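# Hook a cabinet door open with the pivoting hook

## Task

Open the cabinet door and leave the hook that swings on the post hanging tip-down through the eye on the door, touching none of the table, the post, the cabinet or the door. The free-standing cabinet has to finish upright on its base, or the attempt fails. The result must hold without the robot; anything the robot alone keeps in position at the end does not count.

## Robot and tools

Robot: one Franka FR3 arm with seven revolute joints and a Robotiq 2F-140 two-finger gripper. There is a single arm, so every command row addresses that one arm plus its gripper.

Frames: results report the gripper in the scene frame. Its origin sits on the table top directly under the arm base, +z is up, and +y lies to the left when facing along +x. The base may be slightly tilted relative to the table. end_effector_position (metres) is the point between the closed finger pads; end_effector_quat_wxyz is the gripper orientation. The gripper fingers point along its own +z and close along its own y. Closed fingertips extend about 33 mm past that point, open ones about 9 mm. The printed position can be off, more so when the arm is stretched out.

execute_actions takes "actions", a list holding at most one item, plus optional "pictures" (boolean; images come by default).
- Empty list: nothing is commanded; you just get the current state.
- Move: {"rows": [[...]], "steps": n}, n from 1 to 15 (default 15), each step lasting 1/30 s. Each row is used for one step; if there are fewer rows than steps the final row repeats.
- Wait: {"steps": n} with no rows, n up to 300; it returns when that many steps have elapsed since the previous result, and time spent replying counts toward it.
A rejected call sends nothing to the robot.

Each row is 10 numbers in this order: fr3_joint1 (waist), fr3_joint2 (shoulder), fr3_joint3 (upper arm roll), fr3_joint4 (elbow), fr3_joint5 (forearm roll), fr3_joint6 (wrist pitch), fr3_joint7 (wrist roll), then gripper position, gripper force_limit, gripper speed. The first seven are absolute target joint angles in radians, the same convention as the Joint positions line, not offsets. Stated ranges: waist -2.744..2.744, shoulder -1.784..1.784, upper arm roll -2.901..2.901, elbow -3.042..-0.152, forearm roll -2.807..2.807, wrist pitch 0.544..4.517, wrist roll -3.016..3.016. A target more than 0.018 rad beyond an end, and further out than the joint currently is, gets the call refused. True ends may differ from stated ones by up to 0.018 rad either way; a target past the true end is clipped there, and "joint sent to its limit" may then appear (possibly referring to an earlier action still running). Its absence does not prove more travel is available.

Gripper values are scaled to [-1, 1]. position: +1 is fully open (140 mm), around -0.8 the pads touch, -1 closes until blocked. force_limit: roughly 14 N at -1, 60 N at 0, 107 N at +1 (for parts up to 40 mm wide). speed: about 30 mm/s at -1, 140 at 0, 250 at +1.

Motion limits: each step, a joint's target is held within a set distance of its measured angle (0.248 rad for joints 1-4, 0.677 for joint 5, 0.715 for joint 6, 1.54 for joint 7), and if the targets would shift the gripper over 70 mm from where it is, all of them are pulled back proportionally. So far moves need several calls. Between calls the arm keeps heading for the last row sent, until it has nearly stopped or a step was HELD; only a new action makes it push on. Fingers still in motion keep moving.

Result lines: Joint positions and Joint velocities list the joints in row order (rad, rad/s). "joint command not followed" means the clearance check altered or blocked targets (mount blocks and posts count as part of the arm). HELD flags steps where your row, fully or partly, was not sent. object_status: 0 moving, 1 blocked while opening, 2 blocked while closing (a grip), 3 reached the requested position or pads met (a thin item may still be held). To grip, command -1 and confirm status 2. Stopped fingers stay put until the position value changes by at least 0.01, or the object shifts or slips away. A new force_limit during status 2 applies only with a new position number, e.g. switch -1 to -0.98. position_measured is in counts: 3 fully open, 230 pads touching, not linear in mm. Closing moves the fingertips about 24 mm further from the arm, so keep that margin above surfaces.

Faults: contact torque reaching a joint's load limit (85 N m for joints 1-4, 11 N m for joints 5-7) or any outside force of 85 N on the arm, tool or held item stops the arm for 10 s and drops the rest of the call; a held item's weight counts. Holding loads heats motors; MOTOR HOT warns, and an OVER-TEMPERATURE FAULT brakes the arm until it cools.

Cameras: cam_low (fixed, 672x504) and cam_wrist (fisheye on the hand, 504x504). zoom_image takes "camera" (cam_low or cam_wrist) and "region" [x0, y0, x1, y1] in pixels of that camera's latest full image, top-left origin, at most 504 by 504. read_manual returns only licence texts and moves nothing. finished_scene takes "scene", the number of the scene you are in; it is final and reports success.

Avoid: knocking anything off the table, tipping the cabinet, dropping things, slamming or hard pushing, and faults. Expect occasional brief tugs on held parts or nudges to loose objects. Move smoothly and finish promptly.

Each tool is called in YAML: its name, and indented under it one key for each argument.

## Session

execute_actions:
  actions: []

Scene clock: 0.00 s of 4360.00 s.
end_effector_position=(+0.2687, +0.3524, +0.1266) position_measured=3 object_status=3 end_effector_quat_wxyz=(-0.096, +0.019, +0.825, +0.557)
Joint positions: [ 0.371  0.126 -0.096 -2.77   1.622  1.945  0.445]
Joint velocities: [-0.001  0.001  0.    -0.002 -0.     0.    -0.   ]
camera_calibration (this result's frames):
cam_wrist: T_world_to_cam=[[0.0906756, 0.408139, 0.908406, -0.277589], [0.970922, -0.239165, 0.0105389, -0.176059], [0.22156, 0.881035, -0.417957, -0.132796], [0, 0, 0, 1]] pos_world=[0.225532, 0.188185, 0.198515]

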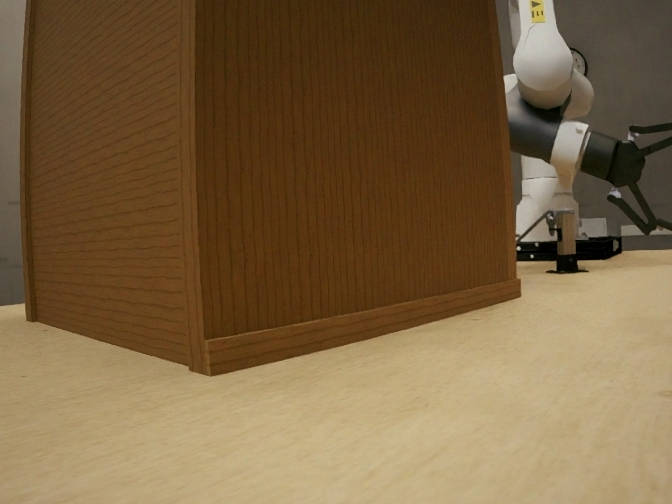

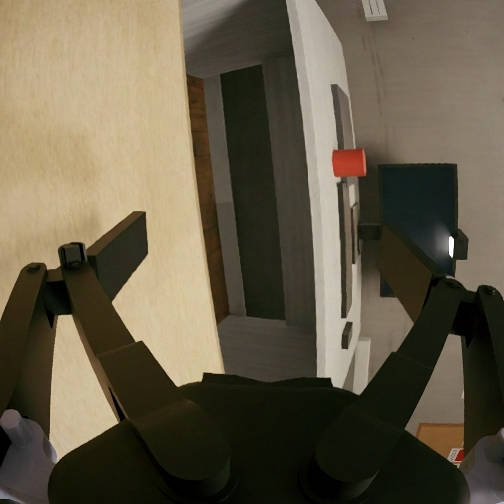

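execute_actions:
  actions:
    - {"rows":[[0.371,-0.9,0,-2.5,1.622,1.945,0.445,1,0,0]]}
  pictures: false

execute_actions:
  actions:
    - {"steps":20}
  pictures: false

execute_actions:
  actions:
    - {"rows":[[0.05,-0.95,0,-2.3,0,1.95,-1.57,1,0,0]]}
  pictures: false

execute_actions:
  actions:
    - {"steps":60}

Scene clock: 4.37 s of 4360.00 s.
end_effector_position=(+0.3789, +0.4272, +0.3857) position_measured=3 object_status=3 end_effector_quat_wxyz=(+0.119, -0.181, +0.756, +0.618)
Joint positions: [ 0.37  -0.263 -0.021 -2.546  1.621  1.946  0.445]
Joint velocities: [-0.    -1.048  0.075  0.234  0.    -0.     0.   ]
Steps of this call (steps 1 to 90: nothing new was sent; then 0.87 s passed at rest; steps 91 to 105: all 15 steps of this action). Readings (joint positions | what the end effector reports):
91: [0.370 0.119 -0.091 -2.762 1.621 1.946 0.445] | position_measured=3 object_status=3
92: [0.370 0.102 -0.084 -2.744 1.621 1.946 0.445] | position_measured=3 object_status=3
94: [0.370 0.059 -0.070 -2.701 1.621 1.946 0.445] | position_measured=3 object_status=3
98: [0.370 -0.042 -0.047 -2.627 1.621 1.946 0.445] | position_measured=3 object_status=3
105: the state above

Scene clock: 5.03 s of 4360.00 s.
end_effector_position=(+0.2695, +0.3942, +0.7124) position_measured=3 object_status=3 end_effector_quat_wxyz=(+0.367, -0.358, +0.596, +0.617)
Joint positions: [ 0.37  -0.902 -0.003 -2.493  1.621  1.946  0.445]
Joint velocities: [ 0.001 -0.004  0.002 -0.032 -0.    -0.001 -0.002]
Steps of this call (steps 1 to 20: the robot went on to your last target). Readings (joint positions | what the end effector reports):
1: [0.370 -0.299 -0.018 -2.539 1.621 1.946 0.445] | position_measured=3 object_status=3
2: [0.370 -0.335 -0.016 -2.533 1.621 1.946 0.445] | position_measured=3 object_status=3
4: [0.370 -0.411 -0.013 -2.523 1.621 1.946 0.445] | position_measured=3 object_status=3
8: [0.370 -0.568 -0.009 -2.511 1.621 1.946 0.445] | position_measured=3 object_status=3
20: the state above

Scene clock: 5.53 s of 4360.00 s.
end_effector_position=(+0.3781, +0.1963, +0.6008) position_measured=3 object_status=3 end_effector_quat_wxyz=(-0.392, +0.798, -0.455, +0.053)
Joint positions: [ 0.09  -0.944  0.001 -2.321  0.612  1.946 -0.492]
Joint velocities: [-0.161 -0.015 -0.001  0.072 -1.796 -0.    -1.352]
Steps of this call (steps 1 to 15: all 15 steps of this action). Readings (joint positions | what the end effector reports):
1: [0.343 -0.900 0.003 -2.477 1.550 1.943 0.372] | position_measured=3 object_status=3
2: [0.304 -0.904 0.005 -2.450 1.469 1.943 0.292] | position_measured=3 object_status=3
4: [0.237 -0.917 0.003 -2.407 1.329 1.944 0.152] | position_measured=3 object_status=3
8: [0.153 -0.935 0.001 -2.356 1.061 1.946 -0.116] | position_measured=3 object_status=3
15: the state above

Scene clock: 7.53 s of 4360.00 s.
end_effector_position=(+0.4043, +0.0315, +0.5692) position_measured=3 object_status=3 end_effector_quat_wxyz=(-0.008, +0.957, +0.028, +0.287)
Joint positions: [ 0.052 -0.948  0.001 -2.301  0.002  1.947 -1.562]
Joint velocities: [ 0.     0.    -0.001 -0.     0.    -0.001 -0.006]
Steps of this call (steps 1 to 60: the robot went on to your last target). Readings (joint positions | what the end effector reports):
1: [0.085 -0.944 0.001 -2.319 0.549 1.946 -0.540] | position_measured=3 object_status=3
2: [0.080 -0.945 0.001 -2.316 0.486 1.946 -0.592] | position_measured=3 object_status=3
4: [0.071 -0.945 0.001 -2.312 0.360 1.946 -0.705] | position_measured=3 object_status=3
8: [0.056 -0.947 0.001 -2.304 0.137 1.946 -0.982] | position_measured=3 object_status=3
60: the state above
The arm was judged still, so your last target was given up. Only a new action makes it travel on or press farther. Fingers that are still opening or closing keep moving.
camera_calibration (this result's frames):
cam_wrist: T_world_to_cam=[[0.113114, -0.993567, -0.00537705, -0.00580027], [-0.970595, -0.109338, -0.214455, 0.519736], [0.212488, 0.0294768, -0.976719, 0.653483], [0, 0, 0, 1]] pos_world=[0.366252, 0.0318013, 0.749698]

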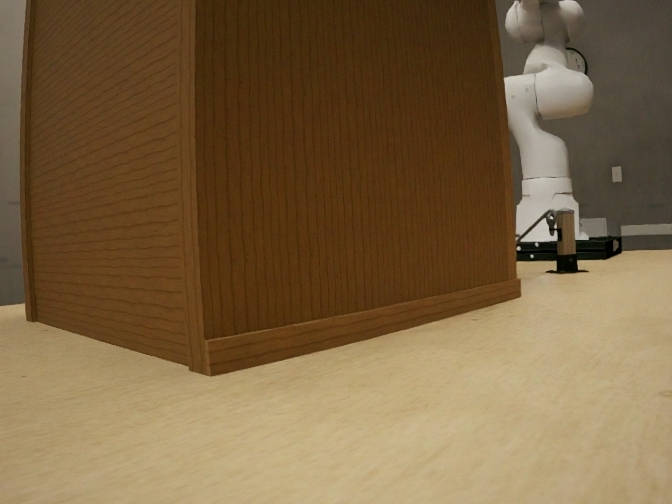

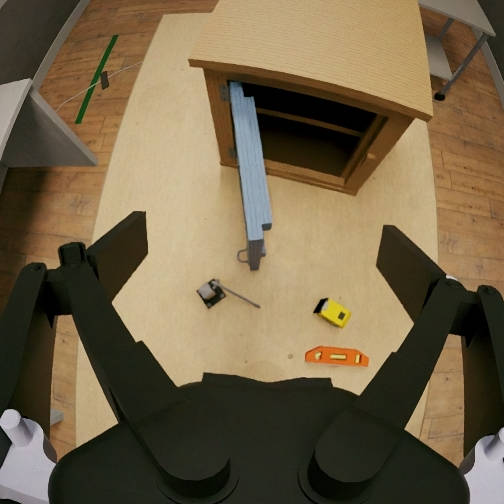

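execute_actions:
  actions:
    - {"rows":[[0.074,-0.139,0,-1.597,0,1.458,-1.76,0.1,-0.5,0]]}
  pictures: false

execute_actions:
  actions:
    - {"steps":35}

Scene clock: 19.30 s of 4360.00 s.
end_effector_position=(+0.5083, +0.0472, +0.4886) position_measured=107 object_status=0 end_effector_quat_wxyz=(+0.003, +0.993, +0.114, -0.004)
Joint positions: [ 0.071 -0.131  0.001 -1.617  0.001  1.49  -1.715]
Joint velocities: [ 0.003  0.234 -0.     0.056  0.001 -0.197 -0.13 ]
Steps of this call (steps 1 to 90: nothing new was sent; then 8.27 s passed at rest; steps 91 to 105: all 15 steps of this action). Readings (joint positions | what the end effector reports):
91: [0.056 -0.909 0.001 -2.242 0.001 1.869 -1.580] | position_measured=3 object_status=0
92: [0.062 -0.838 0.001 -2.158 0.001 1.797 -1.598] | position_measured=9 object_status=0
94: [0.068 -0.690 0.001 -2.000 0.001 1.687 -1.629] | position_measured=24 object_status=0
98: [0.071 -0.394 0.001 -1.701 0.001 1.567 -1.673] | position_measured=54 object_status=0
105: the state above

Scene clock: 20.47 s of 4360.00 s.
end_effector_position=(+0.5022, +0.0469, +0.4991) position_measured=117 object_status=3 end_effector_quat_wxyz=(+0.003, +0.991, +0.133, -0.004)
Joint positions: [ 0.072 -0.139  0.001 -1.598  0.001  1.462 -1.753]
Joint velocities: [ 0.001  0.     0.001 -0.    -0.    -0.001 -0.003]
Steps of this call (steps 1 to 30: the robot went on to your last target; steps 31 to 35: nothing new was sent). Readings (joint positions | what the end effector reports):
1: [0.072 -0.127 0.001 -1.615 0.001 1.484 -1.719] | position_measured=115 object_status=0
2: [0.072 -0.126 0.001 -1.612 0.001 1.480 -1.722] | position_measured=117 object_status=0
4: [0.072 -0.131 0.001 -1.605 0.001 1.474 -1.728] | position_measured=117 object_status=0
8: [0.072 -0.139 0.001 -1.598 0.001 1.467 -1.737] | position_measured=117 object_status=3
35: the state above
The arm was judged still, so your last target was given up. Only a new action makes it travel on or press farther. Fingers that are still opening or closing keep moving.
camera_calibration (this result's frames):
cam_wrist: T_world_to_cam=[[0.30426, -0.952076, -0.0312699, -0.0869101], [-0.882613, -0.294106, 0.366736, 0.275804], [-0.358358, -0.083984, -0.929799, 0.832282], [0, 0, 0, 1]] pos_world=[0.568126, 0.068269, 0.66999]

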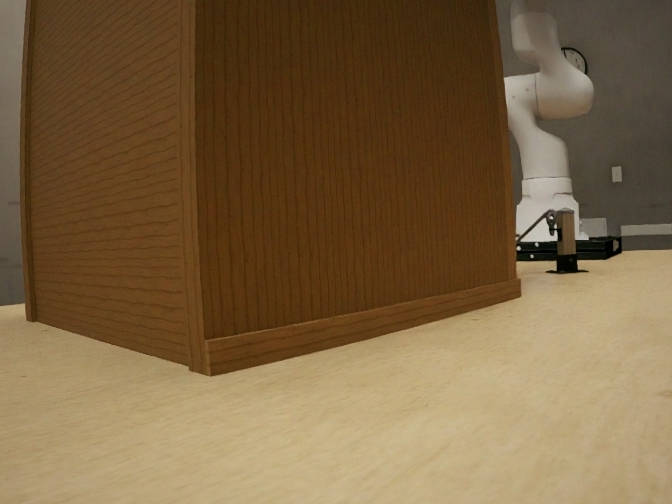

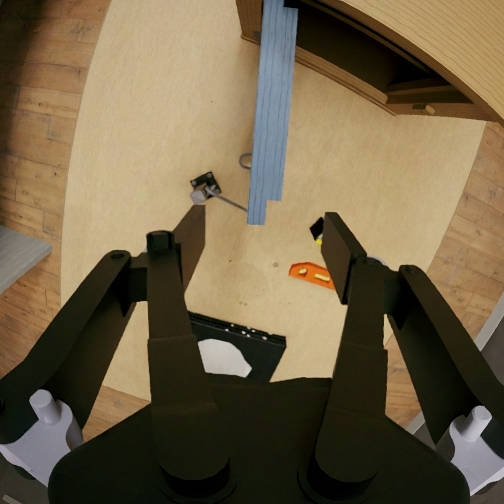

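execute_actions:
  actions:
    - {"rows":[[0.085,-0.054,0,-1.862,0,1.808,-1.76,0.1,-0.5,0]]}
  pictures: false

execute_actions:
  actions:
    - {"steps":20}

Scene clock: 27.73 s of 4360.00 s.
end_effector_position=(+0.5357, +0.0544, +0.3529) position_measured=117 object_status=3 end_effector_quat_wxyz=(+0.002, +0.990, +0.139, -0.026)
Joint positions: [ 0.083 -0.049  0.001 -1.863  0.001  1.775 -1.754]
Joint velocities: [-0.    -0.068  0.     0.005 -0.001  0.184 -0.001]
Steps of this call (steps 1 to 90: nothing new was sent; then 3.77 s passed at rest; steps 91 to 105: all 15 steps of this action). Readings (joint positions | what the end effector reports):
91: [0.072 -0.144 0.001 -1.619 0.001 1.488 -1.754] | position_measured=117 object_status=3
92: [0.074 -0.141 0.001 -1.650 0.001 1.516 -1.754] | position_measured=117 object_status=3
94: [0.076 -0.120 0.001 -1.716 0.001 1.572 -1.754] | position_measured=117 object_status=3
98: [0.081 -0.060 0.001 -1.832 0.001 1.690 -1.754] | position_measured=117 object_status=3
105: the state above

Scene clock: 28.40 s of 4360.00 s.
end_effector_position=(+0.5453, +0.0554, +0.3578) position_measured=117 object_status=3 end_effector_quat_wxyz=(+0.003, +0.990, +0.139, -0.009)
Joint positions: [ 0.083 -0.053  0.001 -1.863  0.001  1.804 -1.754]
Joint velocities: [-0.     0.     0.     0.001 -0.001  0.004 -0.   ]
Steps of this call (steps 1 to 20: the robot went on to your last target). Readings (joint positions | what the end effector reports):
1: [0.083 -0.050 0.001 -1.863 0.001 1.780 -1.754] | position_measured=117 object_status=3
2: [0.083 -0.052 0.001 -1.863 0.001 1.785 -1.754] | position_measured=117 object_status=3
4: [0.083 -0.053 0.001 -1.863 0.001 1.791 -1.754] | position_measured=117 object_status=3
8: [0.083 -0.053 0.001 -1.863 0.001 1.799 -1.754] | position_measured=117 object_status=3
20: the state above
camera_calibration (this result's frames):
cam_wrist: T_world_to_cam=[[0.31479, -0.948577, -0.0332901, -0.101642], [-0.876142, -0.303885, 0.374204, 0.362549], [-0.365078, -0.0886288, -0.926749, 0.719952], [0, 0, 0, 1]] pos_world=[0.612479, 0.0775665, 0.528164]

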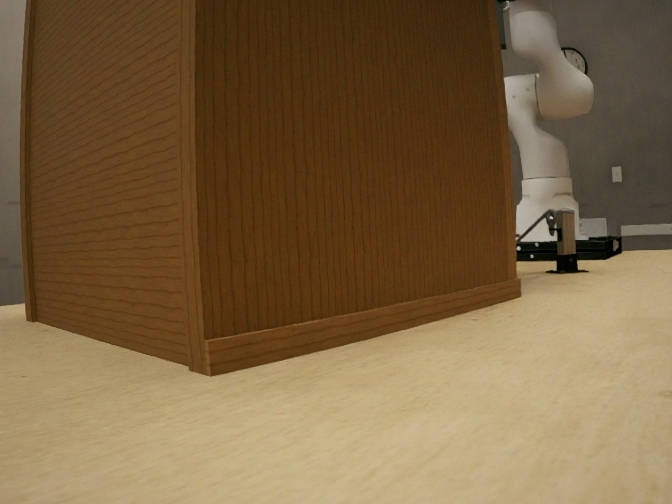

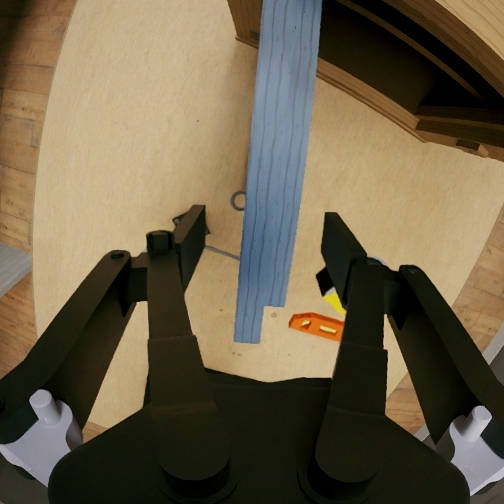

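execute_actions:
  actions:
    - {"rows":[[0.08,-0.047,0,-1.943,0,1.896,-1.68,0.1,-0.5,0]]}
  pictures: false

execute_actions:
  actions:
    - {"rows":[[0.08,-0.047,0,-1.943,0,1.896,-1.68,-0.22,-0.5,-0.5]]}

execute_actions:
  actions:
    - {"rows":[[0.075,-0.047,0,-1.943,0,1.896,-1.7,-0.22,-0.5,-0.5],[0.07,-0.047,0,-1.943,0,1.896,-1.72,-0.22,-0.5,-0.5],[0.065,-0.047,0,-1.943,0,1.896,-1.74,-0.22,-0.5,-0.5],[0.06,-0.047,0,-1.943,0,1.896,-1.76,-0.22,-0.5,-0.5],[0.055,-0.047,0,-1.943,0,1.896,-1.78,-0.22,-0.5,-0.5],[0.05,-0.047,0,-1.943,0,1.896,-1.8,-0.22,-0.5,-0.5],[0.045,-0.047,0,-1.943,0,1.896,-1.82,-0.22,-0.5,-0.5],[0.04,-0.047,0,-1.943,0,1.896,-1.84,-0.22,-0.5,-0.5],[0.035,-0.047,0,-1.943,0,1.896,-1.86,-0.22,-0.5,-0.5],[0.03,-0.047,0,-1.943,0,1.896,-1.88,-0.22,-0.5,-0.5],[0.025,-0.047,0,-1.943,0,1.896,-1.9,-0.22,-0.5,-0.5],[0.02,-0.047,0,-1.943,0,1.896,-1.91,-0.22,-0.5,-0.5],[0.015,-0.047,0,-1.943,0,1.896,-1.91,-0.22,-0.5,-0.5],[0.01,-0.047,0,-1.943,0,1.896,-1.91,-0.22,-0.5,-0.5]]}
  pictures: false

execute_actions:
  actions:
    - {"steps":25}

Scene clock: 41.57 s of 4360.00 s.
end_effector_position=(+0.5440, +0.0546, +0.3230) position_measured=117 object_status=3 end_effector_quat_wxyz=(+0.003, +0.994, +0.112, -0.010)
Joint positions: [ 0.082 -0.045  0.001 -1.942  0.001  1.888 -1.7  ]
Joint velocities: [ 0.002 -0.004  0.001  0.001  0.001  0.03   0.045]
Steps of this call (steps 1 to 15: the robot went on to your last target; steps 16 to 90: nothing new was sent; then 9.67 s passed at rest; steps 91 to 105: all 15 steps of this action). Readings (joint positions | what the end effector reports):
91: [0.083 -0.057 0.001 -1.877 0.001 1.820 -1.748] | position_measured=117 object_status=3
92: [0.083 -0.059 0.001 -1.897 0.001 1.833 -1.742] | position_measured=117 object_status=3
94: [0.082 -0.052 0.001 -1.923 0.001 1.852 -1.731] | position_measured=117 object_status=3
98: [0.082 -0.044 0.001 -1.941 0.001 1.873 -1.715] | position_measured=117 object_status=3
105: the state above

Scene clock: 42.07 s of 4360.00 s.
end_effector_position=(+0.5455, +0.0547, +0.3234) position_measured=157 object_status=0 end_effector_quat_wxyz=(+0.003, +0.994, +0.106, -0.008)
Joint positions: [ 0.082 -0.045  0.001 -1.942  0.001  1.892 -1.689]
Joint velocities: [-0.     0.001 -0.    -0.     0.001  0.002  0.011]
Steps of this call (steps 1 to 15: all 15 steps of this action). Readings (joint positions | what the end effector reports):
1: [0.082 -0.045 0.001 -1.942 0.001 1.889 -1.698] | position_measured=117 object_status=0
2: [0.082 -0.045 0.001 -1.942 0.001 1.889 -1.697] | position_measured=120 object_status=0
4: [0.082 -0.045 0.001 -1.942 0.001 1.890 -1.695] | position_measured=129 object_status=0
8: [0.082 -0.045 0.001 -1.942 0.001 1.892 -1.692] | position_measured=148 object_status=0
15: the state above
camera_calibration (this result's frames):
cam_wrist: T_world_to_cam=[[0.252047, -0.967189, -0.0318898, -0.068739], [-0.894857, -0.245489, 0.372782, 0.382837], [-0.368379, -0.0654219, -0.927371, 0.688751], [0, 0, 0, 1]] pos_world=[0.613631, 0.072558, 0.49382]

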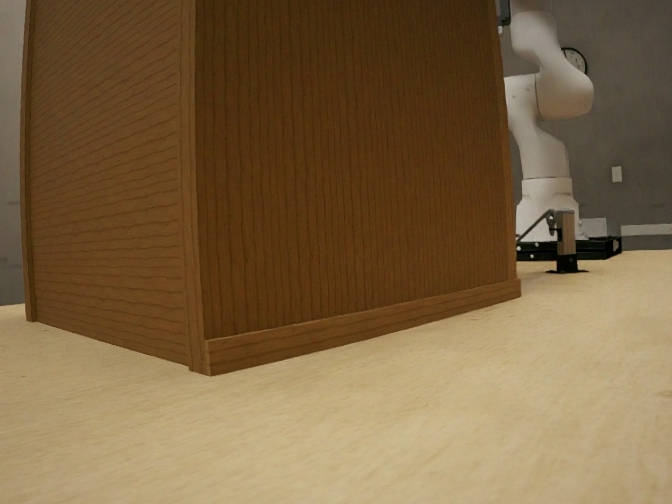

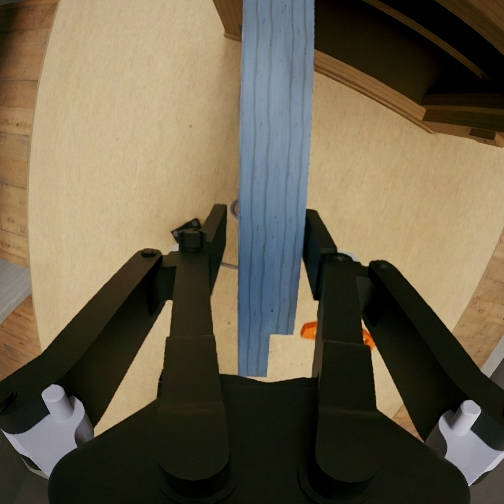

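Scene clock: 42.57 s of 4360.00 s.
end_effector_position=(+0.5479, +0.0205, +0.3237) position_measured=157 object_status=3 end_effector_quat_wxyz=(+0.003, +0.990, +0.140, -0.008)
Joint positions: [ 0.019 -0.045  0.001 -1.942  0.002  1.893 -1.82 ]
Joint velocities: [-0.115  0.001 -0.008  0.001  0.    -0.001 -0.275]
Steps of this call (steps 1 to 15: all 15 steps of this action). Readings (joint positions | what the end effector reports):
1: [0.082 -0.045 0.001 -1.942 0.001 1.892 -1.689] | position_measured=157 object_status=3
2: [0.080 -0.045 0.001 -1.942 0.001 1.892 -1.691] | position_measured=157 object_status=3
4: [0.073 -0.045 0.001 -1.942 0.001 1.892 -1.701] | position_measured=157 object_status=3
8: [0.054 -0.045 0.001 -1.942 0.002 1.893 -1.737] | position_measured=157 object_status=3
15: the state above

Scene clock: 43.40 s of 4360.00 s.
end_effector_position=(+0.5480, +0.0163, +0.3238) position_measured=157 object_status=3 end_effector_quat_wxyz=(+0.003, +0.985, +0.175, -0.008)
Joint positions: [ 0.012 -0.045  0.    -1.942  0.002  1.893 -1.898]
Joint velocities: [ 0.001  0.     0.    -0.001 -0.    -0.001 -0.019]
Steps of this call (steps 1 to 25: the robot went on to your last target). Readings (joint positions | what the end effector reports):
1: [0.016 -0.045 0.000 -1.942 0.002 1.893 -1.829] | position_measured=157 object_status=3
2: [0.014 -0.045 0.000 -1.942 0.002 1.893 -1.837] | position_measured=157 object_status=3
4: [0.012 -0.045 0.000 -1.942 0.002 1.893 -1.850] | position_measured=157 object_status=3
8: [0.012 -0.045 0.000 -1.942 0.002 1.893 -1.869] | position_measured=157 object_status=3
25: the state above
camera_calibration (this result's frames):
cam_wrist: T_world_to_cam=[[0.38306, -0.923077, -0.0345605, -0.178085], [-0.852221, -0.367595, 0.37228, 0.354349], [-0.356348, -0.113153, -0.927477, 0.681758], [0, 0, 0, 1]] pos_world=[0.613144, 0.0430135, 0.494243]

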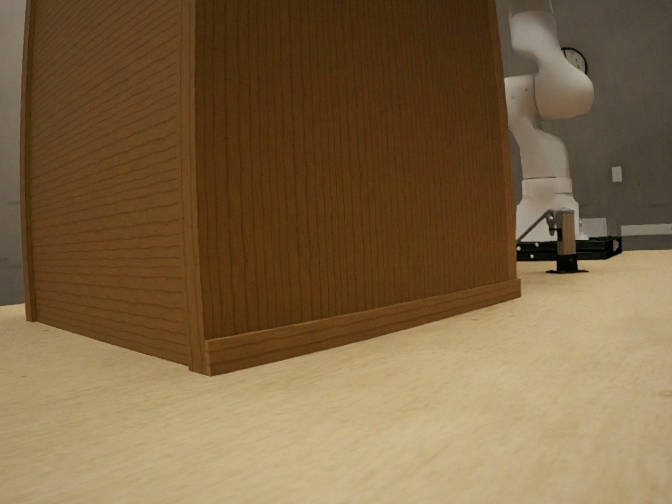

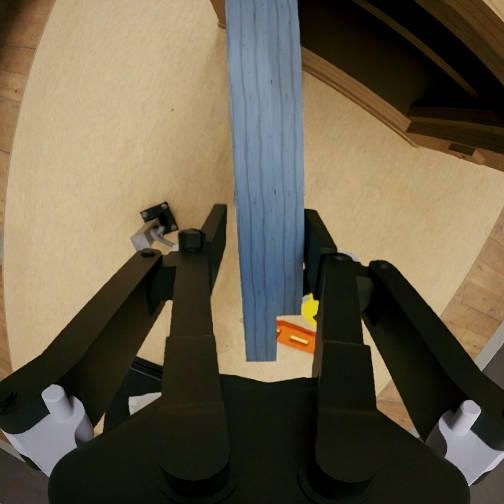

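execute_actions:
  actions:
    - {"rows":[[0.01,-0.047,0,-1.943,0,1.896,-1.91,0.1,-0.5,0],[0.01,-0.047,0,-1.943,0,1.896,-1.91,0.1,-0.5,0],[0.01,-0.047,0,-1.943,0,1.896,-1.91,0.1,-0.5,0],[0.01,-0.047,0,-1.943,0,1.896,-1.91,0.1,-0.5,0],[0.01,-0.047,0,-1.943,0,1.896,-1.91,0.1,-0.5,0],[0.01,-0.047,0,-1.943,0,1.896,-1.91,0.1,-0.5,0],[0.01,-0.065,0,-1.8,0,1.74,-1.91,0.1,-0.5,0]]}
  pictures: false

execute_actions:
  actions:
    - {"steps":8}
  pictures: false

execute_actions:
  actions:
    - {"rows":[[0.2,-0.55,0,-2.25,0,1.7,0.5,-0.4,-1,0]]}
  pictures: false

execute_actions:
  actions:
    - {"steps":30}
  pictures: false

execute_actions:
  actions:
    - {"rows":[[0.15,-0.45,0,-2.5,0,2.05,0.5,-0.4,-1,0]]}
  pictures: false

execute_actions:
  actions:
    - {"rows":[[0.15,-0.268,0,-2.604,0,2.336,0.5,-0.4,-1,0]]}
  pictures: false

execute_actions:
  actions:
    - {"steps":20}

Scene clock: 61.47 s of 4360.00 s.
end_effector_position=(+0.5571, +0.0171, +0.3962) position_measured=117 object_status=3 end_effector_quat_wxyz=(+0.006, +0.984, +0.178, +0.016)
Joint positions: [ 0.012 -0.073  0.    -1.8    0.001  1.771 -1.904]
Joint velocities: [-0.     0.015  0.001  0.012 -0.001 -0.161 -0.002]
Steps of this call (steps 1 to 30: the robot went on to your last target; steps 31 to 90: nothing new was sent; then 14.57 s passed at rest; steps 91 to 105: all 15 steps of this action). Readings (joint positions | what the end effector reports):
91: [0.012 -0.045 0.000 -1.942 0.002 1.893 -1.904] | position_measured=157 object_status=0
92: [0.012 -0.045 0.000 -1.942 0.002 1.893 -1.904] | position_measured=151 object_status=0
94: [0.012 -0.045 0.000 -1.942 0.002 1.893 -1.904] | position_measured=136 object_status=0
98: [0.012 -0.038 0.000 -1.882 0.001 1.844 -1.904] | position_measured=117 object_status=0
105: the state above

Scene clock: 61.73 s of 4360.00 s.
end_effector_position=(+0.5501, +0.0169, +0.3906) position_measured=117 object_status=3 end_effector_quat_wxyz=(+0.004, +0.984, +0.178, +0.002)
Joint positions: [ 0.012 -0.066  0.    -1.8    0.001  1.749 -1.904]
Joint velocities: [ 0.002  0.     0.001  0.001 -0.001 -0.035 -0.001]
Steps of this call (steps 1 to 8: the robot went on to your last target). Readings (joint positions | what the end effector reports):
1: [0.012 -0.072 0.000 -1.800 0.001 1.767 -1.904] | position_measured=117 object_status=3
2: [0.012 -0.070 0.000 -1.800 0.001 1.762 -1.904] | position_measured=117 object_status=3
4: [0.012 -0.068 0.000 -1.800 0.001 1.756 -1.904] | position_measured=117 object_status=3
8: the state above

Scene clock: 62.23 s of 4360.00 s.
end_effector_position=(+0.3845, +0.0860, +0.4006) position_measured=179 object_status=0 end_effector_quat_wxyz=(+0.001, +0.846, -0.532, +0.005)
Joint positions: [ 0.198 -0.55   0.004 -2.241  0.     1.707 -0.234]
Joint velocities: [ 0.001  0.002 -0.014 -0.106  0.001 -0.025  2.411]
Steps of this call (steps 1 to 15: all 15 steps of this action). Readings (joint positions | what the end effector reports):
1: [0.027 -0.087 -0.009 -1.831 0.001 1.750 -1.837] | position_measured=117 object_status=0
2: [0.050 -0.122 -0.013 -1.874 0.000 1.744 -1.756] | position_measured=122 object_status=0
4: [0.098 -0.205 -0.010 -1.964 0.000 1.737 -1.575] | position_measured=138 object_status=0
8: [0.175 -0.426 0.002 -2.167 0.000 1.720 -1.068] | position_measured=168 object_status=0
15: the state above

Scene clock: 63.23 s of 4360.00 s.
end_effector_position=(+0.3812, +0.0849, +0.3965) position_measured=179 object_status=3 end_effector_quat_wxyz=(-0.005, -0.612, +0.791, -0.002)
Joint positions: [ 0.198 -0.55   0.003 -2.249  0.     1.703  0.466]
Joint velocities: [ 0.     0.     0.    -0.001 -0.    -0.001  0.092]
Steps of this call (steps 1 to 30: the robot went on to your last target). Readings (joint positions | what the end effector reports):
1: [0.198 -0.550 0.003 -2.244 0.000 1.706 -0.159] | position_measured=179 object_status=3
2: [0.198 -0.550 0.003 -2.246 0.000 1.706 -0.091] | position_measured=179 object_status=3
4: [0.198 -0.550 0.003 -2.248 0.000 1.705 0.024] | position_measured=179 object_status=3
8: [0.198 -0.550 0.003 -2.248 0.000 1.704 0.191] | position_measured=179 object_status=3
30: the state above

Scene clock: 63.73 s of 4360.00 s.
end_effector_position=(+0.3914, +0.0674, +0.2642) position_measured=179 object_status=3 end_effector_quat_wxyz=(-0.021, -0.585, +0.811, +0.006)
Joint positions: [ 0.152 -0.448  0.002 -2.499  0.001  2.021  0.487]
Joint velocities: [-0.001 -0.014  0.001  0.     0.001  0.159  0.021]
Steps of this call (steps 1 to 15: all 15 steps of this action). Readings (joint positions | what the end effector reports):
1: [0.194 -0.551 0.004 -2.269 0.001 1.733 0.468] | position_measured=179 object_status=3
2: [0.187 -0.543 0.004 -2.303 0.001 1.765 0.469] | position_measured=179 object_status=3
4: [0.174 -0.510 0.004 -2.378 0.001 1.831 0.472] | position_measured=179 object_status=3
8: [0.155 -0.449 0.002 -2.486 0.001 1.945 0.480] | position_measured=179 object_status=3
15: the state above

Scene clock: 64.23 s of 4360.00 s.
end_effector_position=(+0.4056, +0.0690, +0.1674) position_measured=179 object_status=3 end_effector_quat_wxyz=(-0.018, -0.583, +0.812, +0.005)
Joint positions: [ 0.152 -0.266  0.002 -2.605  0.001  2.314  0.492]
Joint velocities: [-0.     0.002 -0.001  0.     0.001  0.117  0.006]
Steps of this call (steps 1 to 15: all 15 steps of this action). Readings (joint positions | what the end effector reports):
1: [0.152 -0.436 0.002 -2.506 0.001 2.057 0.487] | position_measured=179 object_status=3
2: [0.152 -0.404 0.002 -2.522 0.001 2.097 0.488] | position_measured=179 object_status=3
4: [0.152 -0.330 0.002 -2.564 0.001 2.172 0.489] | position_measured=179 object_status=3
8: [0.152 -0.267 0.002 -2.605 0.001 2.255 0.490] | position_measured=179 object_status=3
15: the state above

Scene clock: 64.90 s of 4360.00 s.
end_effector_position=(+0.4115, +0.0700, +0.1688) position_measured=179 object_status=3 end_effector_quat_wxyz=(-0.010, -0.582, +0.813, +0.001)
Joint positions: [ 0.152 -0.266  0.002 -2.605  0.001  2.332  0.493]
Joint velocities: [ 0.001  0.001  0.002 -0.001  0.001  0.002 -0.001]
Steps of this call (steps 1 to 20: the robot went on to your last target). Readings (joint positions | what the end effector reports):
1: [0.152 -0.266 0.002 -2.605 0.001 2.317 0.492] | position_measured=179 object_status=3
2: [0.152 -0.266 0.002 -2.605 0.001 2.320 0.492] | position_measured=179 object_status=3
4: [0.152 -0.266 0.002 -2.605 0.001 2.324 0.493] | position_measured=179 object_status=3
8: [0.152 -0.266 0.002 -2.605 0.001 2.329 0.493] | position_measured=179 object_status=3
20: the state above
camera_calibration (this result's frames):
cam_wrist: T_world_to_cam=[[-0.95948, 0.280852, -0.0228251, 0.384576], [0.256236, 0.903341, 0.343974, -0.224889], [0.117225, 0.324188, -0.938702, 0.271911], [0, 0, 0, 1]] pos_world=[0.394743, 0.00699268, 0.341377]

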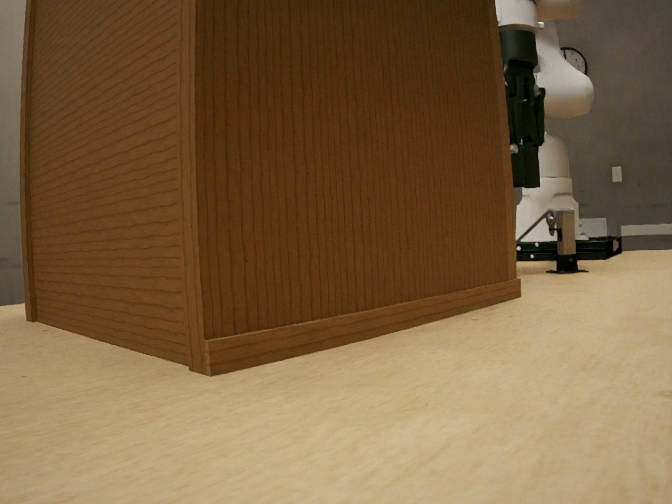

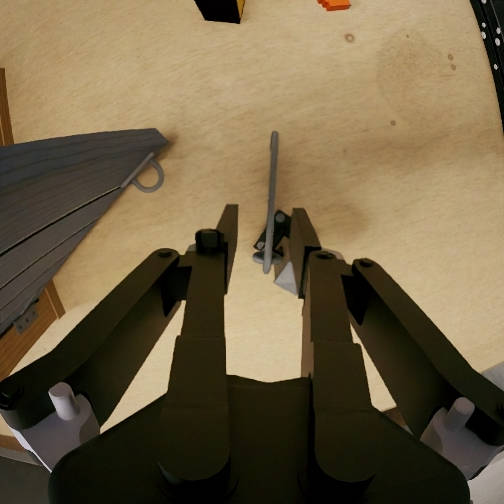

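execute_actions:
  actions:
    - {"rows":[[0.14,-0.24,0,-2.68,0,2.44,0.5,-0.4,-1,0],[0.14,-0.24,0,-2.68,0,2.44,0.5,-0.4,-1,0],[0.14,-0.24,0,-2.68,0,2.44,0.5,-0.4,-1,0],[0.14,-0.24,0,-2.68,0,2.44,0.5,-0.4,-1,0],[0.14,-0.24,0,-2.68,0,2.44,0.5,-0.4,-1,0],[0.14,-0.24,0,-2.68,0,2.44,0.5,-0.4,-1,0],[0.14,-0.208,0,-2.70,0,2.494,0.5,-0.4,-1,0]]}
  pictures: false

execute_actions:
  actions:
    - {"rows":[[0.14,-0.15,0,-2.712,0,2.575,0.5,-0.4,-1,0],[0.14,-0.15,0,-2.712,0,2.575,0.5,-0.4,-1,0],[0.14,-0.15,0,-2.712,0,2.575,0.5,-0.4,-1,0],[0.14,-0.15,0,-2.712,0,2.575,0.5,-0.4,-1,0],[0.14,-0.15,0,-2.712,0,2.575,0.5,-0.4,-1,0],[0.14,-0.15,0,-2.712,0,2.575,0.5,-0.4,-1,0],[0.14,-0.15,0,-2.712,0,2.6,0.5,-0.4,-1,0],[0.14,-0.12,0,-2.718,0,2.62,0.5,-0.4,-1,0],[0.14,-0.12,0,-2.718,0,2.632,0.5,-0.4,-1,0],[0.14,-0.12,0,-2.718,0,2.632,0.5,-0.4,-1,0],[0.14,-0.091,0,-2.723,0,2.632,0.5,-0.4,-1,0]]}
  pictures: false

execute_actions:
  actions:
    - {"steps":12}

execute_actions:
  actions:
    - {"rows":[[0.14,-0.091,0,-2.723,0,2.632,0.5,-1,-1,-0.5]]}
  pictures: false

execute_actions:
  actions:
    - {"steps":10}
  pictures: false

execute_actions:
  actions:
    - {"rows":[[0.14,-0.15,0,-2.712,0,2.562,0.5,-1,-1,-0.5],[0.14,-0.15,0,-2.712,0,2.562,0.5,-1,-1,-0.5],[0.14,-0.15,0,-2.712,0,2.562,0.5,-1,-1,-0.5],[0.14,-0.15,0,-2.712,0,2.562,0.5,-1,-1,-0.5],[0.14,-0.15,0,-2.712,0,2.562,0.5,-1,-1,-0.5],[0.14,-0.15,0,-2.712,0,2.562,0.5,-1,-1,-0.5],[0.14,-0.15,0,-2.712,0,2.562,0.5,-1,-1,-0.5],[0.145,-0.208,0,-2.70,0,2.494,0.5,-1,-1,-0.5]]}
  pictures: false

execute_actions:
  actions:
    - {"rows":[[0.161,-0.265,0,-2.664,0,2.399,0.5,-1,-1,-0.5]]}
  pictures: false

execute_actions:
  actions:
    - {"steps":10}

Scene clock: 97.23 s of 4360.00 s.
end_effector_position=(+0.3929, +0.0625, +0.1202) position_measured=179 object_status=3 end_effector_quat_wxyz=(-0.014, -0.578, +0.816, +0.003)
Joint positions: [ 0.142 -0.209  0.002 -2.699  0.001  2.475  0.494]
Joint velocities: [ 0.    -0.001 -0.001  0.001  0.001  0.096  0.   ]
Steps of this call (steps 1 to 15: the robot went on to your last target; steps 16 to 90: nothing new was sent; then 28.83 s passed at rest; steps 91 to 105: all 15 steps of this action). Readings (joint positions | what the end effector reports):
91: [0.150 -0.266 0.002 -2.616 0.001 2.351 0.494] | position_measured=179 object_status=3
92: [0.148 -0.262 0.002 -2.635 0.001 2.367 0.494] | position_measured=179 object_status=3
94: [0.144 -0.247 0.002 -2.663 0.001 2.389 0.494] | position_measured=179 object_status=3
98: [0.142 -0.228 0.002 -2.685 0.001 2.431 0.494] | position_measured=179 object_status=3
105: the state above

Scene clock: 97.73 s of 4360.00 s.
end_effector_position=(+0.3918, +0.0620, +0.0782) position_measured=179 object_status=3 end_effector_quat_wxyz=(-0.014, -0.578, +0.816, +0.003)
Joint positions: [ 0.142 -0.096  0.002 -2.722  0.001  2.611  0.494]
Joint velocities: [-0.001  0.084 -0.001 -0.028 -0.001  0.091  0.   ]
Steps of this call (steps 1 to 15: all 15 steps of this action). Readings (joint positions | what the end effector reports):
1: [0.142 -0.202 0.002 -2.699 0.001 2.491 0.494] | position_measured=179 object_status=3
2: [0.142 -0.187 0.002 -2.701 0.001 2.506 0.494] | position_measured=179 object_status=3
4: [0.142 -0.164 0.002 -2.707 0.001 2.527 0.494] | position_measured=179 object_status=3
8: [0.142 -0.147 0.002 -2.712 0.001 2.562 0.494] | position_measured=179 object_status=3
15: the state above

Scene clock: 98.13 s of 4360.00 s.
end_effector_position=(+0.3954, +0.0626, +0.0780) position_measured=179 object_status=3 end_effector_quat_wxyz=(-0.008, -0.578, +0.816, +0.000)
Joint positions: [ 0.142 -0.092  0.002 -2.723  0.001  2.627  0.494]
Joint velocities: [ 0.     0.001 -0.     0.    -0.     0.01  -0.001]
Steps of this call (steps 1 to 12: the robot went on to your last target). Readings (joint positions | what the end effector reports):
1: [0.142 -0.094 0.002 -2.722 0.001 2.614 0.494] | position_measured=179 object_status=3
2: [0.142 -0.093 0.002 -2.723 0.001 2.617 0.494] | position_measured=179 object_status=3
4: [0.142 -0.092 0.002 -2.723 0.001 2.620 0.494] | position_measured=179 object_status=3
8: [0.142 -0.092 0.002 -2.723 0.001 2.625 0.494] | position_measured=179 object_status=3
12: the state above
camera_calibration (this result's frames):
cam_wrist: T_world_to_cam=[[-0.956495, 0.290595, -0.0259367, 0.36762], [0.264221, 0.900511, 0.345352, -0.185956], [0.123714, 0.323474, -0.938115, 0.188331], [0, 0, 0, 1]] pos_world=[0.377461, -0.00029319, 0.250432]

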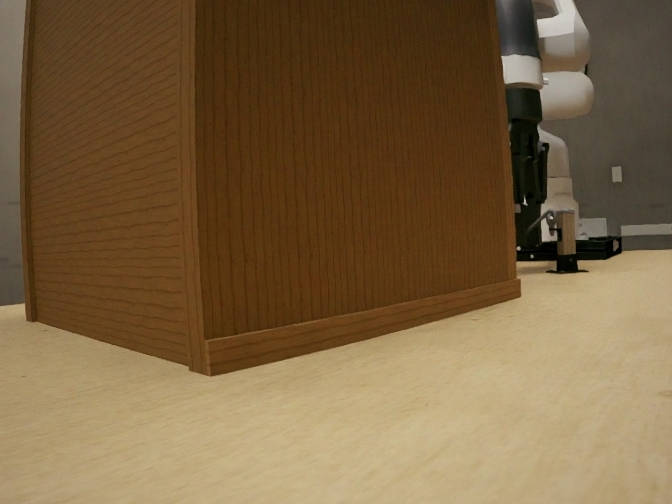

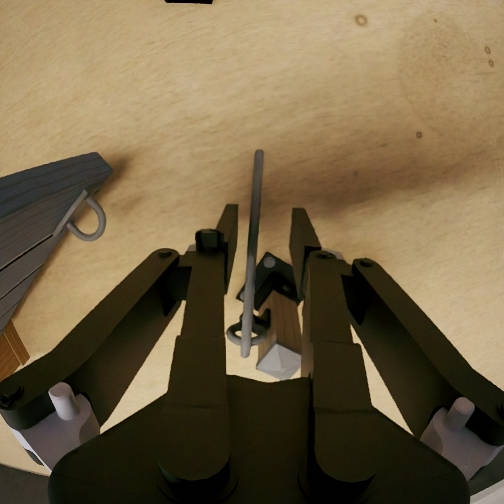

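Scene clock: 98.63 s of 4360.00 s.
end_effector_position=(+0.3978, +0.0616, +0.0786) position_measured=220 object_status=0 end_effector_quat_wxyz=(-0.005, -0.575, +0.818, -0.001)
Joint positions: [ 0.14  -0.092  0.    -2.722  0.001  2.633  0.497]
Joint velocities: [-0.002  0.002  0.    -0.001 -0.001  0.007  0.009]
Steps of this call (steps 1 to 15: all 15 steps of this action). Readings (joint positions | what the end effector reports):
1: [0.142 -0.092 0.002 -2.723 0.001 2.627 0.494] | position_measured=179 object_status=0
2: [0.142 -0.092 0.002 -2.723 0.001 2.627 0.494] | position_measured=182 object_status=0
4: [0.142 -0.092 0.002 -2.723 0.001 2.628 0.494] | position_measured=192 object_status=0
8: [0.142 -0.092 0.002 -2.723 0.001 2.628 0.494] | position_measured=210 object_status=0
15: the state above

Scene clock: 98.97 s of 4360.00 s.
end_effector_position=(+0.3979, +0.0615, +0.0785) position_measured=220 object_status=2 end_effector_quat_wxyz=(-0.005, -0.575, +0.818, -0.001)
Joint positions: [ 0.14  -0.092  0.    -2.722  0.001  2.634  0.499]
Joint velocities: [-0.001  0.    -0.001 -0.    -0.     0.001  0.004]
Steps of this call (steps 1 to 10: the robot went on to your last target). Readings (joint positions | what the end effector reports):
1: [0.140 -0.092 0.000 -2.722 0.001 2.633 0.497] | position_measured=220 object_status=0
2: [0.140 -0.092 0.000 -2.722 0.001 2.633 0.497] | position_measured=220 object_status=0
4: [0.140 -0.092 0.000 -2.722 0.001 2.633 0.498] | position_measured=220 object_status=0
8: [0.140 -0.092 0.000 -2.722 0.001 2.634 0.498] | position_measured=220 object_status=2
10: the state above

Scene clock: 99.47 s of 4360.00 s.
end_effector_position=(+0.4007, +0.0600, +0.1192) position_measured=222 object_status=2 end_effector_quat_wxyz=(-0.002, -0.573, +0.820, -0.003)
Joint positions: [ 0.139 -0.204 -0.005 -2.704 -0.001  2.511  0.5  ]
Joint velocities: [ 0.01  -0.032 -0.     0.028  0.    -0.074  0.   ]
Steps of this call (steps 1 to 15: all 15 steps of this action). Readings (joint positions | what the end effector reports):
1: [0.140 -0.099 0.000 -2.722 0.001 2.624 0.499] | position_measured=220 object_status=2
2: [0.138 -0.113 -0.001 -2.722 0.000 2.611 0.499] | position_measured=220 object_status=2
4: [0.135 -0.133 -0.004 -2.719 -0.000 2.594 0.499] | position_measured=221 object_status=2
8: [0.135 -0.152 -0.005 -2.715 -0.000 2.567 0.499] | position_measured=222 object_status=2
15: the state above

Scene clock: 99.97 s of 4360.00 s.
end_effector_position=(+0.4056, +0.0739, +0.1489) position_measured=222 object_status=2 end_effector_quat_wxyz=(+0.001, -0.584, +0.812, -0.004)
Joint positions: [ 0.164 -0.259  0.002 -2.665  0.002  2.423  0.5  ]
Joint velocities: [-0.    -0.001  0.001  0.002  0.002 -0.006  0.002]
Steps of this call (steps 1 to 15: all 15 steps of this action). Readings (joint positions | what the end effector reports):
1: [0.143 -0.211 -0.005 -2.698 -0.001 2.494 0.500] | position_measured=222 object_status=2
2: [0.147 -0.225 -0.005 -2.689 -0.001 2.477 0.500] | position_measured=222 object_status=2
4: [0.156 -0.248 -0.002 -2.677 -0.001 2.449 0.499] | position_measured=222 object_status=2
8: [0.163 -0.258 0.002 -2.667 0.000 2.428 0.499] | position_measured=222 object_status=2
15: the state above

Scene clock: 100.30 s of 4360.00 s.
end_effector_position=(+0.4056, +0.0739, +0.1490) position_measured=222 object_status=2 end_effector_quat_wxyz=(+0.001, -0.584, +0.812, -0.004)
Joint positions: [ 0.164 -0.259  0.002 -2.665  0.002  2.422  0.5  ]
Joint velocities: [-0.     0.     0.001  0.     0.001 -0.     0.002]
Steps of this call (steps 1 to 10: the robot went on to your last target). Readings (joint positions | what the end effector reports):
1: [0.164 -0.259 0.002 -2.665 0.002 2.422 0.500] | position_measured=222 object_status=2
2: [0.164 -0.259 0.002 -2.665 0.002 2.422 0.500] | position_measured=222 object_status=2
4: [0.164 -0.259 0.002 -2.665 0.002 2.422 0.500] | position_measured=222 object_status=2
8: [0.164 -0.259 0.002 -2.665 0.002 2.422 0.500] | position_measured=222 object_status=2
10: the state above
camera_calibration (this result's frames):
cam_wrist: T_world_to_cam=[[-0.959837, 0.277291, -0.0426887, 0.380716], [0.245007, 0.902583, 0.354, -0.216975], [0.136691, 0.329323, -0.934271, 0.243734], [0, 0, 0, 1]] pos_world=[0.38527, 0.0100011, 0.320775]

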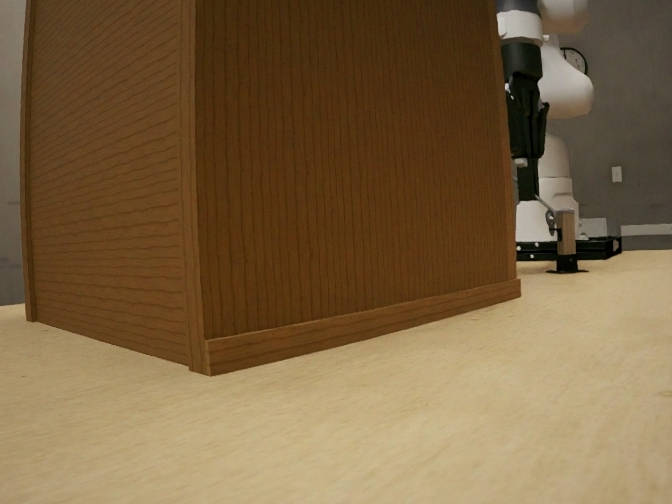

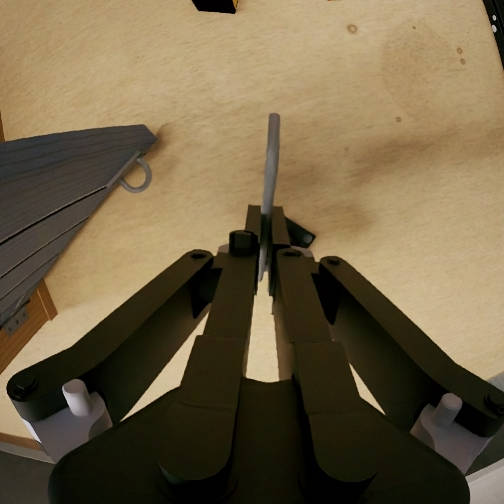

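execute_actions:
  actions:
    - {"rows":[[0.153,-0.23,0,-2.628,0,2.398,0.2,-1,-1,-0.5]]}
  pictures: false

execute_actions:
  actions:
    - {"rows":[[0.149,-0.198,0,-2.594,0,2.396,-0.07,-1,-1,-0.5]]}
  pictures: false

execute_actions:
  actions:
    - {"rows":[[0.152,-0.168,0,-2.562,0,2.394,-0.3,-1,-1,-0.5]]}
  pictures: false

execute_actions:
  actions:
    - {"rows":[[0.16,-0.142,0,-2.535,0,2.393,-0.48,-1,-1,-0.5]]}
  pictures: false

execute_actions:
  actions:
    - {"steps":20}

Scene clock: 107.27 s of 4360.00 s.
end_effector_position=(+0.4151, +0.0730, +0.1502) position_measured=222 object_status=2 end_effector_quat_wxyz=(-0.003, -0.672, +0.741, -0.002)
Joint positions: [ 0.157 -0.228  0.002 -2.628  0.002  2.409  0.268]
Joint velocities: [ 0.001  0.003 -0.001  0.004  0.     0.012 -0.181]
Steps of this call (steps 1 to 15: the robot went on to your last target; steps 16 to 90: nothing new was sent; then 3.47 s passed at rest; steps 91 to 105: all 15 steps of this action). Readings (joint positions | what the end effector reports):
91: [0.163 -0.253 0.002 -2.657 0.002 2.420 0.476] | position_measured=222 object_status=2
92: [0.161 -0.245 0.002 -2.648 0.002 2.415 0.448] | position_measured=222 object_status=2
94: [0.159 -0.236 0.002 -2.639 0.002 2.409 0.400] | position_measured=222 object_status=2
98: [0.157 -0.230 0.002 -2.631 0.002 2.407 0.332] | position_measured=222 object_status=2
105: the state above

Scene clock: 107.77 s of 4360.00 s.
end_effector_position=(+0.4256, +0.0729, +0.1504) position_measured=222 object_status=2 end_effector_quat_wxyz=(+0.004, +0.762, -0.648, +0.001)
Joint positions: [ 0.153 -0.197  0.002 -2.594  0.002  2.405  0.005]
Joint velocities: [-0.001  0.004  0.001  0.003  0.004  0.015 -0.205]
Steps of this call (steps 1 to 15: all 15 steps of this action). Readings (joint positions | what the end effector reports):
1: [0.157 -0.223 0.002 -2.621 0.002 2.408 0.239] | position_measured=222 object_status=2
2: [0.155 -0.214 0.002 -2.613 0.002 2.405 0.207] | position_measured=222 object_status=2
4: [0.153 -0.205 0.002 -2.604 0.002 2.401 0.153] | position_measured=222 object_status=2
8: [0.153 -0.200 0.002 -2.597 0.002 2.401 0.077] | position_measured=222 object_status=2
15: the state above

Scene clock: 108.27 s of 4360.00 s.
end_effector_position=(+0.4351, +0.0753, +0.1504) position_measured=222 object_status=2 end_effector_quat_wxyz=(+0.004, +0.833, -0.553, +0.000)
Joint positions: [ 0.155 -0.168  0.002 -2.562  0.003  2.401 -0.232]
Joint velocities: [ 0.002  0.004  0.002  0.004  0.003  0.013 -0.181]
Steps of this call (steps 1 to 15: all 15 steps of this action). Readings (joint positions | what the end effector reports):
1: [0.153 -0.191 0.002 -2.588 0.002 2.404 -0.021] | position_measured=222 object_status=2
2: [0.153 -0.183 0.002 -2.580 0.002 2.402 -0.050] | position_measured=222 object_status=2
4: [0.153 -0.175 0.001 -2.571 0.002 2.398 -0.098] | position_measured=222 object_status=2
8: [0.154 -0.170 0.001 -2.565 0.002 2.398 -0.167] | position_measured=222 object_status=2
15: the state above

Scene clock: 108.77 s of 4360.00 s.
end_effector_position=(+0.4427, +0.0789, +0.1500) position_measured=222 object_status=2 end_effector_quat_wxyz=(+0.005, +0.884, -0.468, -0.001)
Joint positions: [ 0.161 -0.143  0.001 -2.535  0.001  2.397 -0.424]
Joint velocities: [ 0.006  0.002 -0.     0.003 -0.001  0.011 -0.147]
Steps of this call (steps 1 to 15: all 15 steps of this action). Readings (joint positions | what the end effector reports):
1: [0.156 -0.163 0.002 -2.557 0.003 2.400 -0.253] | position_measured=222 object_status=2
2: [0.157 -0.156 0.002 -2.550 0.002 2.399 -0.276] | position_measured=222 object_status=2
4: [0.157 -0.149 0.001 -2.543 0.001 2.396 -0.316] | position_measured=222 object_status=2
8: [0.159 -0.145 0.001 -2.537 0.001 2.396 -0.372] | position_measured=222 object_status=2
15: the state above

Scene clock: 109.43 s of 4360.00 s.
end_effector_position=(+0.4436, +0.0798, +0.1502) position_measured=222 object_status=2 end_effector_quat_wxyz=(+0.004, +0.893, -0.450, +0.000)
Joint positions: [ 0.162 -0.143  0.001 -2.534  0.002  2.4   -0.463]
Joint velocities: [ 0.001  0.001 -0.     0.     0.001  0.001 -0.015]
Steps of this call (steps 1 to 20: the robot went on to your last target). Readings (joint positions | what the end effector reports):
1: [0.161 -0.143 0.001 -2.535 0.001 2.398 -0.428] | position_measured=222 object_status=2
2: [0.161 -0.143 0.001 -2.535 0.001 2.398 -0.433] | position_measured=222 object_status=2
4: [0.161 -0.143 0.001 -2.535 0.001 2.398 -0.440] | position_measured=222 object_status=2
8: [0.162 -0.143 0.001 -2.535 0.002 2.399 -0.450] | position_measured=222 object_status=2
20: the state above
camera_calibration (this result's frames):
cam_wrist: T_world_to_cam=[[-0.777639, -0.627988, -0.0301405, 0.405198], [-0.595763, 0.720725, 0.354433, 0.155376], [-0.200856, 0.293577, -0.934596, 0.390408], [0, 0, 0, 1]] pos_world=[0.486081, 0.0278609, 0.322016]

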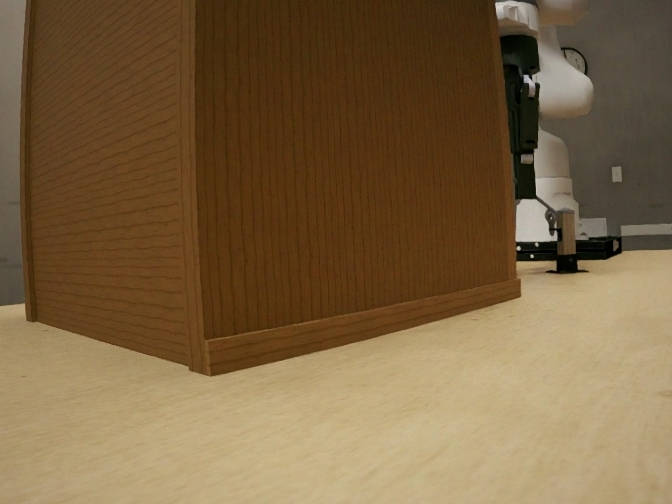

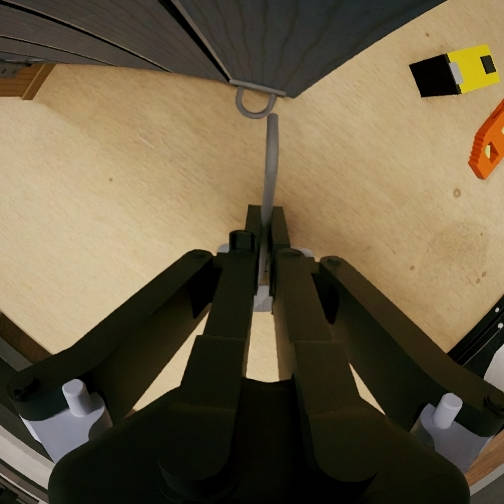

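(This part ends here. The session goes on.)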